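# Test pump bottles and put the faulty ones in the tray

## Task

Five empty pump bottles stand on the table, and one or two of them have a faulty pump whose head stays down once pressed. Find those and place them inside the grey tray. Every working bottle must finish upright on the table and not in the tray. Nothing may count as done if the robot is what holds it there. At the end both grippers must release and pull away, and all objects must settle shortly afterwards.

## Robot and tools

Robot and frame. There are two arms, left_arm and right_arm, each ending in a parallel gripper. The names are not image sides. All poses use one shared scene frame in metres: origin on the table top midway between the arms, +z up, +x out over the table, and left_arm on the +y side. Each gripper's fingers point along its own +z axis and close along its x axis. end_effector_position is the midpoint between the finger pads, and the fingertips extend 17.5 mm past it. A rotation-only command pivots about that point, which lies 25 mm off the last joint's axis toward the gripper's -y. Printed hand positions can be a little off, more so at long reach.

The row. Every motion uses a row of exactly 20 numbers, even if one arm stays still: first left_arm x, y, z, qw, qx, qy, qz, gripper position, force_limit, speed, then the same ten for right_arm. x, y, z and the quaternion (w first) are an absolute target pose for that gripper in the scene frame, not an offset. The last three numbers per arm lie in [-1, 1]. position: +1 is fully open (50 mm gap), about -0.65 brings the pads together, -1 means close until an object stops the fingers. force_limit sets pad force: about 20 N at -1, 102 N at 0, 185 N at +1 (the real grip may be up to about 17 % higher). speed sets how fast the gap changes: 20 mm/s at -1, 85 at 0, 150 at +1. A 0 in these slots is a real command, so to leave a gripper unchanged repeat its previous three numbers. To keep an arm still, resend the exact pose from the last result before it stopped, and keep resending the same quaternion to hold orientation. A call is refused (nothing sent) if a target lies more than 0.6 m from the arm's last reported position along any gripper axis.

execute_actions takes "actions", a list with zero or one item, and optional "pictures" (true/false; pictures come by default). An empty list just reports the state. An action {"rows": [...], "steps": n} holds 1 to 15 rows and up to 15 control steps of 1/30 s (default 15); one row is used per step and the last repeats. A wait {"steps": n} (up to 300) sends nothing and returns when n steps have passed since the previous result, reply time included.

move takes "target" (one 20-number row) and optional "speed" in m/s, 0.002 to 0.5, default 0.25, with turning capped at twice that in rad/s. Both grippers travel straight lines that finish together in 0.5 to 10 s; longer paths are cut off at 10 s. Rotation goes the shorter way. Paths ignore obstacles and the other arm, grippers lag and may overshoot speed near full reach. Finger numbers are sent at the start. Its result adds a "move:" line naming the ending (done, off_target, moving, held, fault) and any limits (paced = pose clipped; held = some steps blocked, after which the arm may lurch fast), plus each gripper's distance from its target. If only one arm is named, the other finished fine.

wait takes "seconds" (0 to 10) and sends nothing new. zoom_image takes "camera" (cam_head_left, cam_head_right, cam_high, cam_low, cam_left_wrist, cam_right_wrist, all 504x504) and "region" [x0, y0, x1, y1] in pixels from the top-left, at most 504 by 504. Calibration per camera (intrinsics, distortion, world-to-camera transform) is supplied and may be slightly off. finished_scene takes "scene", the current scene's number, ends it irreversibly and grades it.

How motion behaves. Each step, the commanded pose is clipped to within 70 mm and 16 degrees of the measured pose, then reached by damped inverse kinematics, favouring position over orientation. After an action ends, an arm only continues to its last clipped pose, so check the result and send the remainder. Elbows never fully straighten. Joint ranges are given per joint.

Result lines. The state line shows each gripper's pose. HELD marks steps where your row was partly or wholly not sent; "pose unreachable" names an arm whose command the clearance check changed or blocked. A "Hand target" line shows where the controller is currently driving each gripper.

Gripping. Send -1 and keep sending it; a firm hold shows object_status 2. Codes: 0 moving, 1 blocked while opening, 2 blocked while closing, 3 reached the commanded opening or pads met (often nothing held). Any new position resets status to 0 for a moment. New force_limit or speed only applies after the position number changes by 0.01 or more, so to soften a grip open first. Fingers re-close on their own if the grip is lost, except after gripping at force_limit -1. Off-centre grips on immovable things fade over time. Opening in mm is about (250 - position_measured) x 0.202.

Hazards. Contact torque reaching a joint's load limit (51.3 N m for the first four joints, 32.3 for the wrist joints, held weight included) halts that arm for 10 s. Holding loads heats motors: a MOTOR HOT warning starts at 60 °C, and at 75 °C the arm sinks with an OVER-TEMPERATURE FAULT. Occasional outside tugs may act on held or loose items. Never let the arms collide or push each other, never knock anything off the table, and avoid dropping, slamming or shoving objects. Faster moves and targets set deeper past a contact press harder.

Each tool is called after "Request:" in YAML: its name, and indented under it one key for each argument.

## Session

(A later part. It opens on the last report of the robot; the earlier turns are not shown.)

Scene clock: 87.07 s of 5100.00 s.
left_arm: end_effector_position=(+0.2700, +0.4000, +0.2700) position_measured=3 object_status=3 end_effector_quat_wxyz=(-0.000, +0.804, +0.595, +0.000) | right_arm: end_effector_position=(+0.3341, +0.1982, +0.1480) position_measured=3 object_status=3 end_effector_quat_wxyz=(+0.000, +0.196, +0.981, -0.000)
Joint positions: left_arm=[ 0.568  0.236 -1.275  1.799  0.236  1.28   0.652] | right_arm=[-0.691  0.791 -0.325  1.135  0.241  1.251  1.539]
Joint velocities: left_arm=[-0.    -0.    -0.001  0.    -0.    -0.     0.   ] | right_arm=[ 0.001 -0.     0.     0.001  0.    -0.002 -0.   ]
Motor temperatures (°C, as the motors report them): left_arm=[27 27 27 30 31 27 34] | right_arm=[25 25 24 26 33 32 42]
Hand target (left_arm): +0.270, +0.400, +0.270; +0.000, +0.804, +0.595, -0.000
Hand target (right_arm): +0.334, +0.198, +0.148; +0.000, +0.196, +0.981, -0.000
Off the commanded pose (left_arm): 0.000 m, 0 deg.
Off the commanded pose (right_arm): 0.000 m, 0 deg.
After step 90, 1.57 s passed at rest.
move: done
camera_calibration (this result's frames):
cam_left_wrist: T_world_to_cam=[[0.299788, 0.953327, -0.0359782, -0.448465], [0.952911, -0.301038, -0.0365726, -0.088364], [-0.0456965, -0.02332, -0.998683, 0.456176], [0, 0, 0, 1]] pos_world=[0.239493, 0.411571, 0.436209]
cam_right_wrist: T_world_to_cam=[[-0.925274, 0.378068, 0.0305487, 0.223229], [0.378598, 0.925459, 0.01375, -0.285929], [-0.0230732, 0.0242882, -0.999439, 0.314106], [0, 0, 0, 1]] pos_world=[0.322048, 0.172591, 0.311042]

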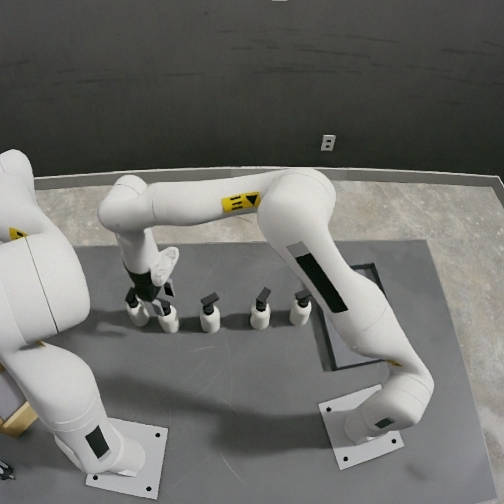

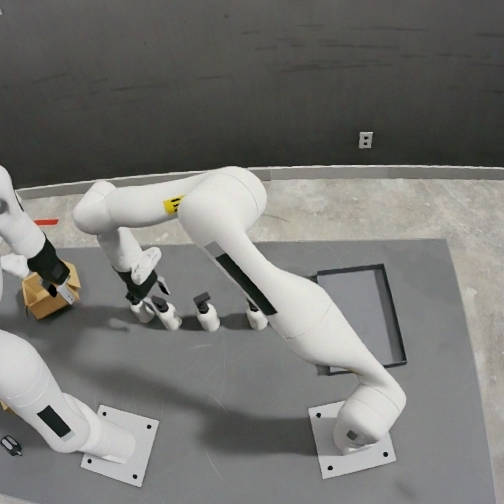

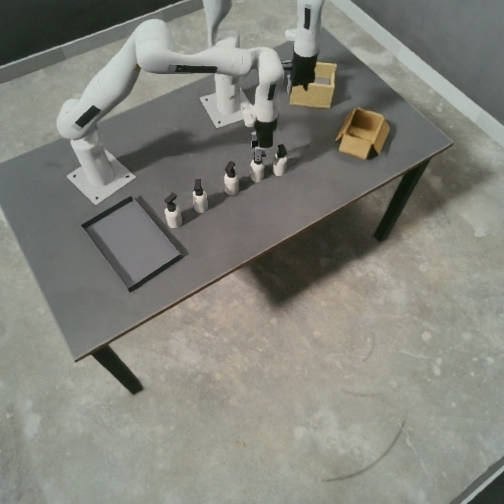

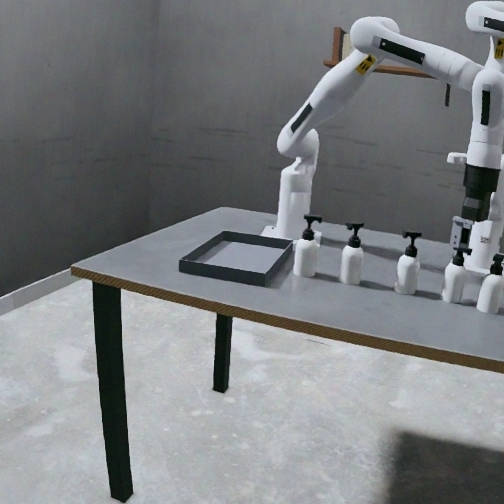

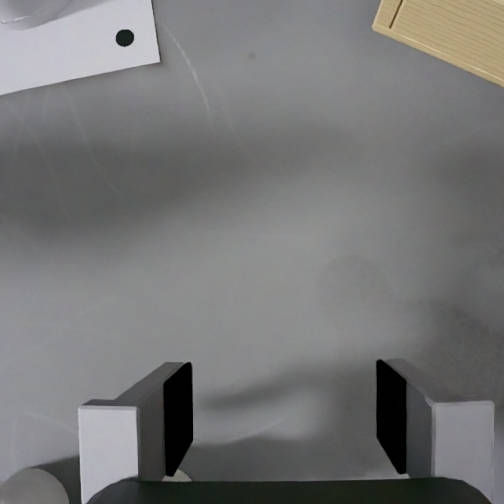

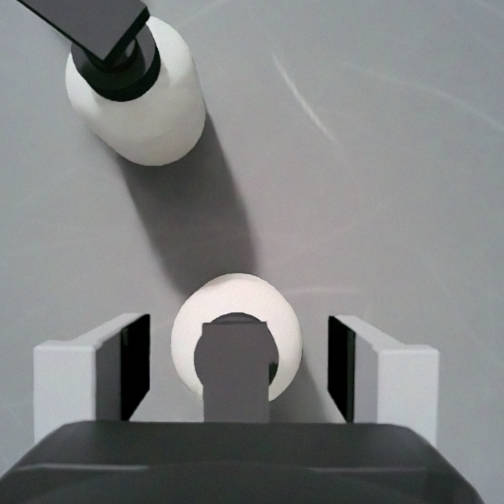

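Request:
move:
  target: [0.27,0.40,0.27,0,0.804,0.595,0,1,-0.6,1,0.334,0.198,0.112,0,0.196,0.981,0,1,-0.6,1]
  speed: 0.06

Request:
move:
  target: [0.27,0.40,0.27,0,0.804,0.595,0,1,-0.6,1,0.334,0.198,0.112,0,0.196,0.981,0,-1,-0.6,1]

Request:
move:
  target: [0.27,0.40,0.27,0,0.804,0.595,0,1,-0.6,1,0.334,0.198,0.28,0,0.196,0.981,0,-1,-0.6,1]

Scene clock: 96.30 s of 5100.00 s.
left_arm: end_effector_position=(+0.2700, +0.4000, +0.2700) position_measured=3 object_status=3 end_effector_quat_wxyz=(-0.000, +0.804, +0.595, +0.000) | right_arm: end_effector_position=(+0.3341, +0.1981, +0.1120) position_measured=3 object_status=3 end_effector_quat_wxyz=(+0.000, +0.196, +0.981, +0.000)
Joint positions: left_arm=[ 0.568  0.236 -1.275  1.799  0.236  1.28   0.652] | right_arm=[-0.69   0.826 -0.319  1.187  0.254  1.166  1.527]
Joint velocities: left_arm=[ 0.    -0.     0.001  0.001  0.001 -0.001 -0.   ] | right_arm=[-0.     0.002 -0.     0.001  0.001 -0.002  0.   ]
Motor temperatures (°C, as the motors report them): left_arm=[27 27 27 30 31 27 34] | right_arm=[25 25 24 26 33 32 42]
Hand target (left_arm): +0.270, +0.400, +0.270; +0.000, +0.804, +0.595, +0.000
Hand target (right_arm): +0.334, +0.198, +0.112; +0.000, +0.196, +0.981, -0.000
Off the commanded pose (left_arm): 0.000 m, 0 deg.
Off the commanded pose (right_arm): 0.000 m, 0 deg.
After step 90, 5.30 s passed at rest.
move: done
camera_calibration (this result's frames):
cam_left_wrist: T_world_to_cam=[[0.299788, 0.953327, -0.0359781, -0.448465], [0.952911, -0.301038, -0.0365726, -0.0883639], [-0.0456965, -0.0233199, -0.998683, 0.456176], [0, 0, 0, 1]] pos_world=[0.239493, 0.411571, 0.436209]
cam_right_wrist: T_world_to_cam=[[-0.92521, 0.378218, 0.0306028, 0.224276], [0.378752, 0.925395, 0.013847, -0.285404], [-0.0230824, 0.0244023, -0.999436, 0.278121], [0, 0, 0, 1]] pos_world=[0.32202, 0.172499, 0.275052]

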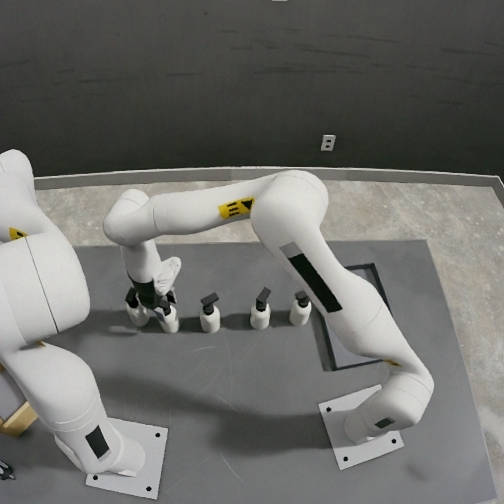

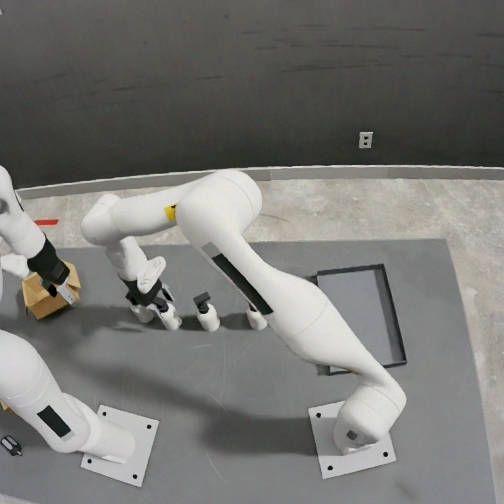

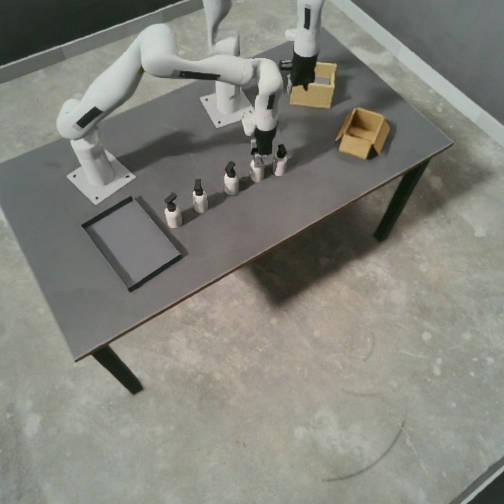

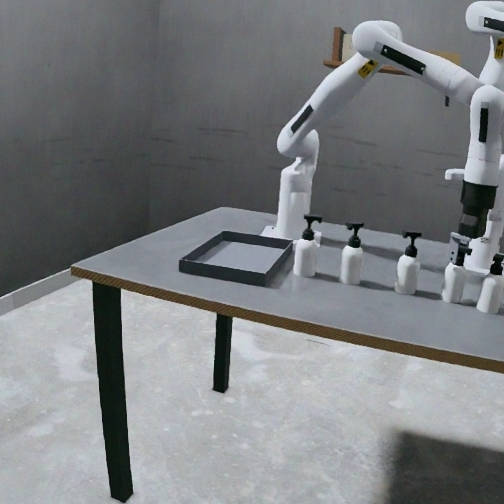

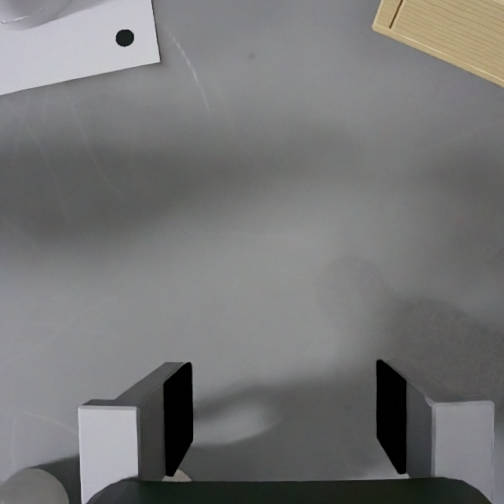

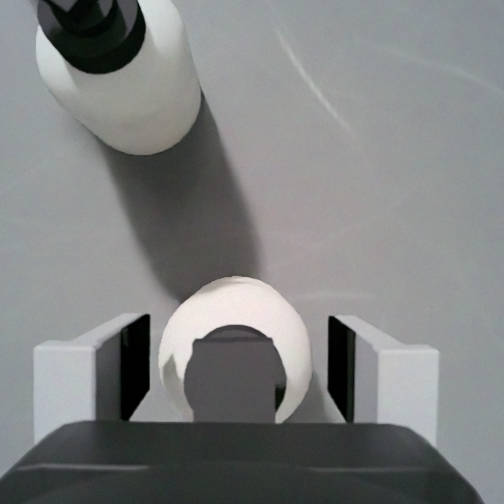

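Scene clock: 97.00 s of 5100.00 s.
left_arm: end_effector_position=(+0.2700, +0.4000, +0.2700) position_measured=3 object_status=3 end_effector_quat_wxyz=(-0.000, +0.804, +0.595, +0.000) | right_arm: end_effector_position=(+0.3340, +0.1980, +0.1120) position_measured=123 object_status=2 end_effector_quat_wxyz=(+0.000, +0.196, +0.981, -0.000)
Joint positions: left_arm=[ 0.568  0.236 -1.275  1.799  0.236  1.28   0.652] | right_arm=[-0.69   0.826 -0.319  1.188  0.254  1.165  1.527]
Joint velocities: left_arm=[ 0.002 -0.     0.001  0.001 -0.001 -0.    -0.001] | right_arm=[ 0.    -0.003  0.     0.001 -0.    -0.    -0.   ]
Motor temperatures (°C, as the motors report them): left_arm=[27 27 27 30 31 27 34] | right_arm=[25 26 24 26 33 32 42]
Hand target (left_arm): +0.270, +0.400, +0.270; +0.000, +0.804, +0.595, +0.000
Hand target (right_arm): +0.334, +0.198, +0.112; -0.000, +0.196, +0.981, +0.000
Off the commanded pose (left_arm): 0.000 m, 0 deg.
Off the commanded pose (right_arm): 0.000 m, 0 deg.
move: done
camera_calibration (this result's frames):
cam_left_wrist: T_world_to_cam=[[0.299788, 0.953327, -0.0359783, -0.448465], [0.952911, -0.301037, -0.0365726, -0.0883641], [-0.0456965, -0.0233201, -0.998683, 0.456176], [0, 0, 0, 1]] pos_world=[0.239493, 0.411571, 0.436209]
cam_right_wrist: T_world_to_cam=[[-0.925135, 0.378402, 0.0306256, 0.224183], [0.378935, 0.92532, 0.0138145, -0.285313], [-0.0231111, 0.0243854, -0.999435, 0.278082], [0, 0, 0, 1]] pos_world=[0.321941, 0.172394, 0.275]

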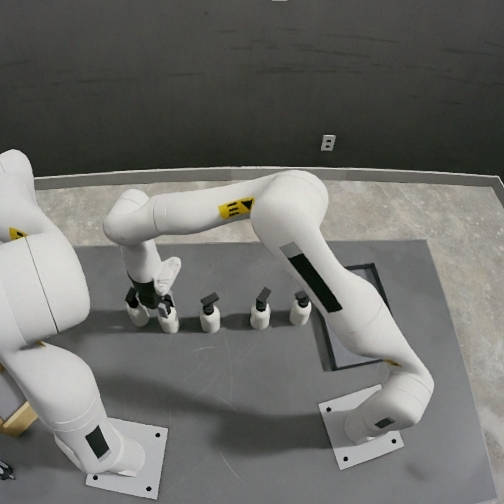

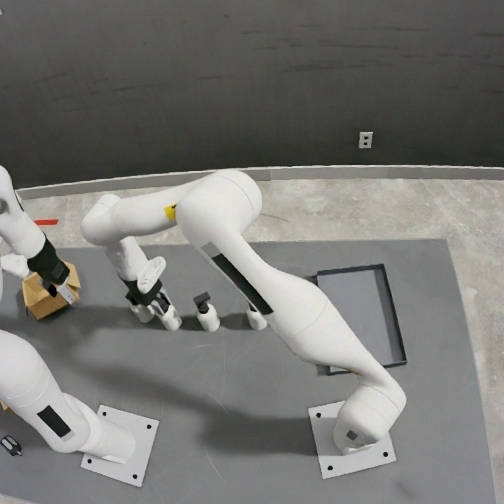

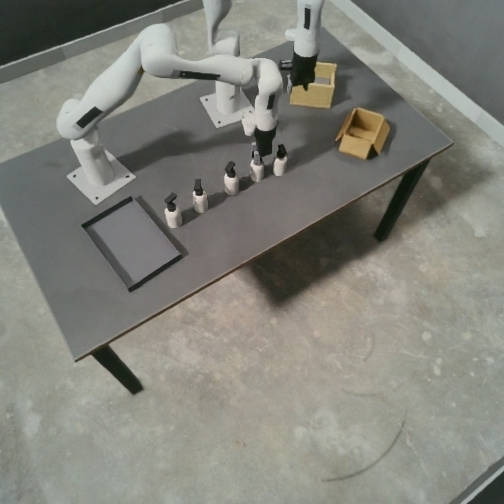

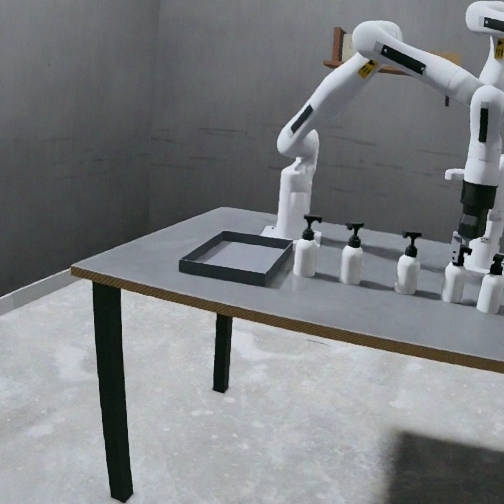

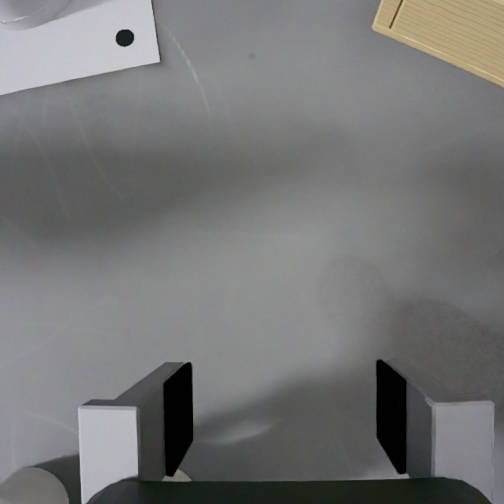

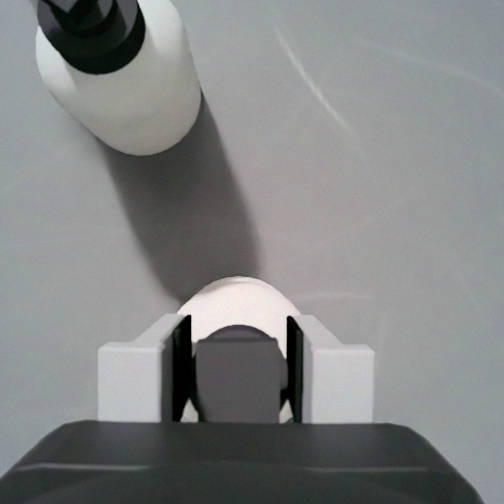

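Scene clock: 98.20 s of 5100.00 s.
left_arm: end_effector_position=(+0.2700, +0.4000, +0.2700) position_measured=3 object_status=3 end_effector_quat_wxyz=(-0.000, +0.804, +0.595, +0.000) | right_arm: end_effector_position=(+0.3336, +0.1973, +0.2804) position_measured=123 object_status=2 end_effector_quat_wxyz=(+0.000, +0.196, +0.981, +0.000)
Joint positions: left_arm=[ 0.568  0.236 -1.275  1.799  0.236  1.28   0.652] | right_arm=[-0.719  0.724 -0.327  0.828  0.214  1.615  1.58 ]
Joint velocities: left_arm=[ 0.002 -0.001 -0.001 -0.001  0.    -0.001  0.   ] | right_arm=[-0.003  0.007 -0.    -0.008 -0.001  0.006  0.   ]
Motor temperatures (°C, as the motors report them): left_arm=[27 27 27 30 31 27 34] | right_arm=[25 26 24 26 33 32 42]
Hand target (left_arm): +0.270, +0.400, +0.270; +0.000, +0.804, +0.595, +0.000
Hand target (right_arm): +0.334, +0.197, +0.280; -0.000, +0.196, +0.981, +0.000
Off the commanded pose (left_arm): 0.000 m, 0 deg.
Off the commanded pose (right_arm): 0.001 m, 0 deg.
move: done
camera_calibration (this result's frames):
cam_left_wrist: T_world_to_cam=[[0.299788, 0.953327, -0.0359782, -0.448465], [0.952911, -0.301037, -0.0365727, -0.0883639], [-0.0456966, -0.0233199, -0.998683, 0.456176], [0, 0, 0, 1]] pos_world=[0.239493, 0.411571, 0.436209]
cam_right_wrist: T_world_to_cam=[[-0.924703, 0.379455, 0.0306384, 0.218562], [0.380003, 0.924873, 0.0144043, -0.287289], [-0.0228708, 0.0249624, -0.999427, 0.446185], [0, 0, 0, 1]] pos_world=[0.32148, 0.171634, 0.443371]

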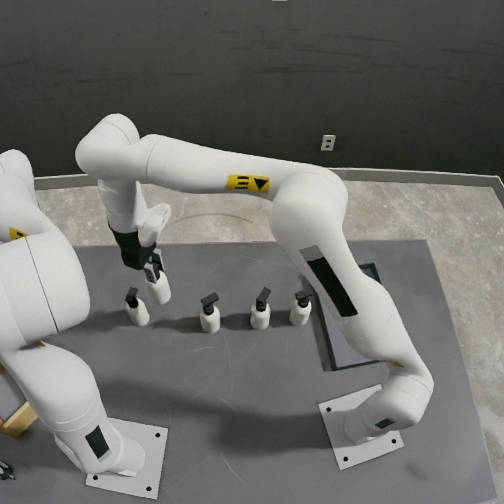

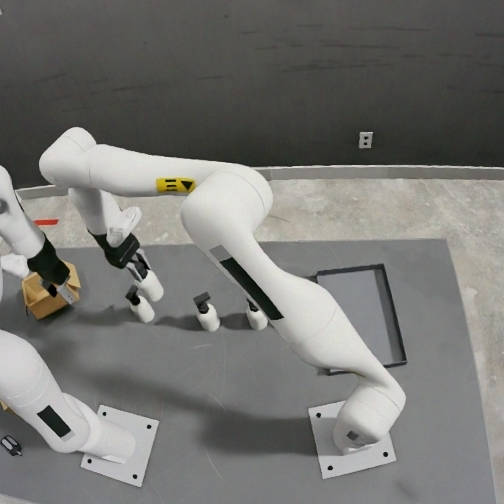

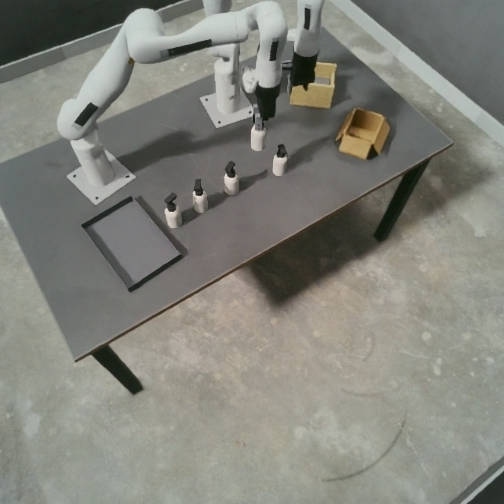

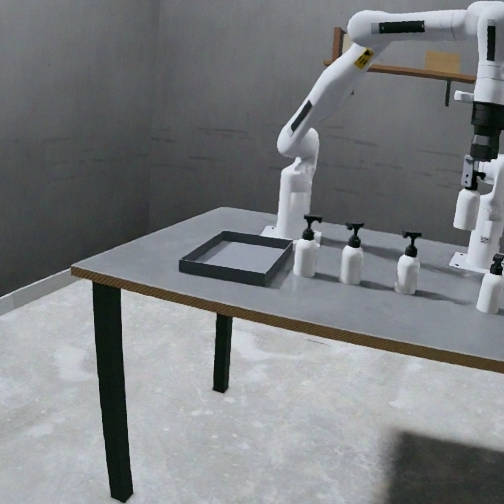

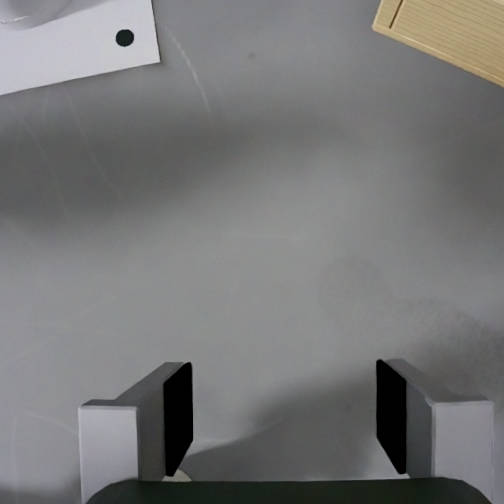

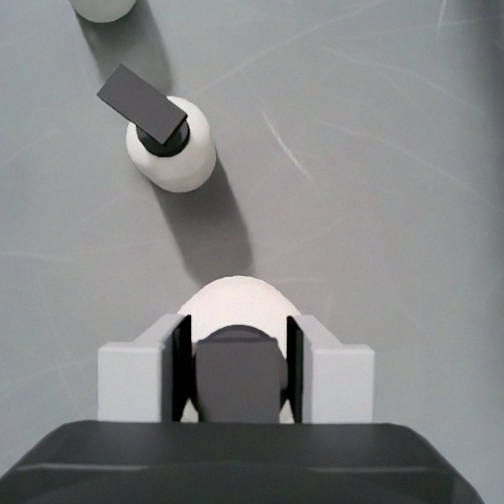

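Request:
move:
  target: [0.27,0.40,0.27,0,0.804,0.595,0,1,-0.6,1,0.41,-0.305,0.29,0,0.7071,0.7071,0,-1,-0.6,1]
  speed: 0.3

Scene clock: 123.40 s of 5100.00 s.
left_arm: end_effector_position=(+0.2700, +0.4000, +0.2700) position_measured=3 object_status=3 end_effector_quat_wxyz=(-0.000, +0.804, +0.595, +0.000) | right_arm: end_effector_position=(+0.4111, -0.3058, +0.2898) position_measured=123 object_status=2 end_effector_quat_wxyz=(+0.002, +0.707, +0.708, -0.002)
Joint positions: left_arm=[ 0.568  0.236 -1.275  1.799  0.236  1.28   0.652] | right_arm=[ 0.142  0.238  0.085  1.569 -0.016  1.335  1.593]
Joint velocities: left_arm=[-0.001 -0.     0.     0.    -0.001 -0.    -0.   ] | right_arm=[ 0.004  0.004  0.005 -0.001 -0.001  0.     0.002]
Motor temperatures (°C, as the motors report them): left_arm=[27 27 27 30 31 27 34] | right_arm=[25 26 24 26 33 32 42]
Hand target (left_arm): +0.270, +0.400, +0.270; +0.000, +0.804, +0.595, +0.000
Hand target (right_arm): +0.411, -0.306, +0.290; +0.002, +0.707, +0.707, -0.002
Off the commanded pose (left_arm): 0.000 m, 0 deg.
Off the commanded pose (right_arm): 0.001 m, 0 deg.
After step 90, 19.73 s passed at rest.
move: done
camera_calibration (this result's frames):
cam_left_wrist: T_world_to_cam=[[0.299788, 0.953327, -0.0359782, -0.448465], [0.952911, -0.301037, -0.0365725, -0.0883641], [-0.0456963, -0.02332, -0.998683, 0.456176], [0, 0, 0, 1]] pos_world=[0.239493, 0.411571, 0.436209]
cam_right_wrist: T_world_to_cam=[[-0.00778372, 0.999636, 0.0258199, 0.2949], [0.999875, 0.0074253, 0.0139484, -0.386794], [0.0137516, 0.0259253, -0.999569, 0.455243], [0, 0, 0, 1]] pos_world=[0.382781, -0.303723, 0.452827]

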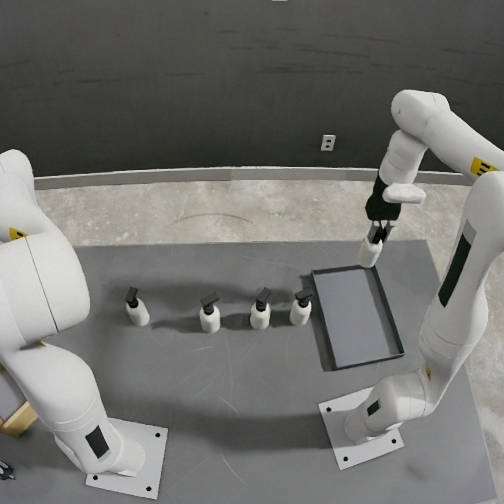

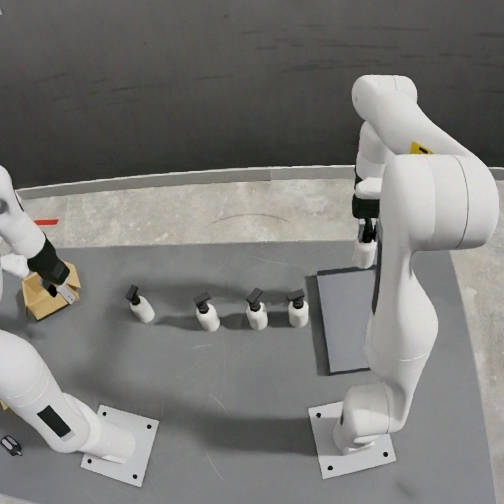

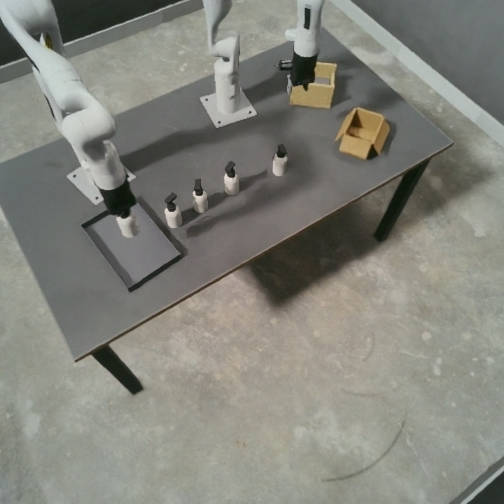

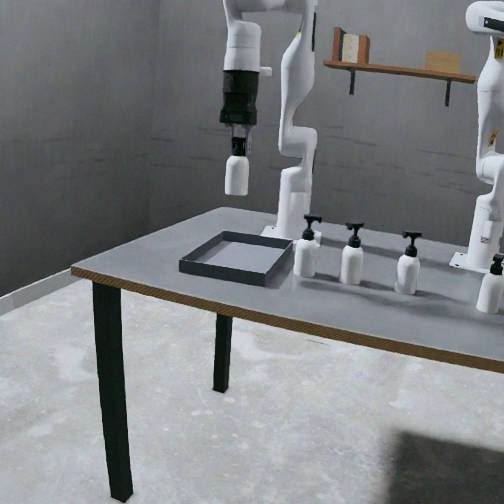

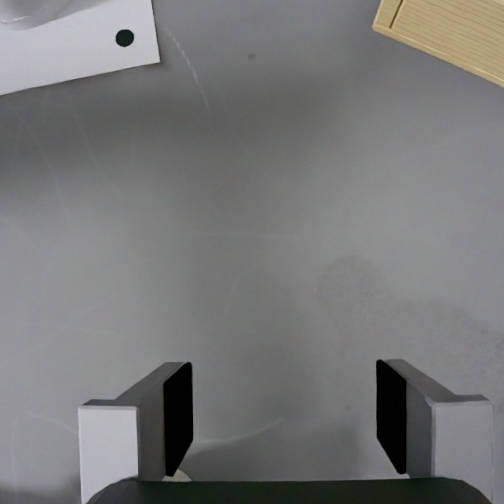

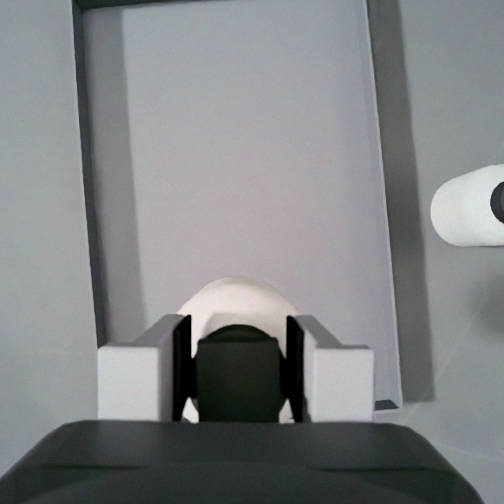

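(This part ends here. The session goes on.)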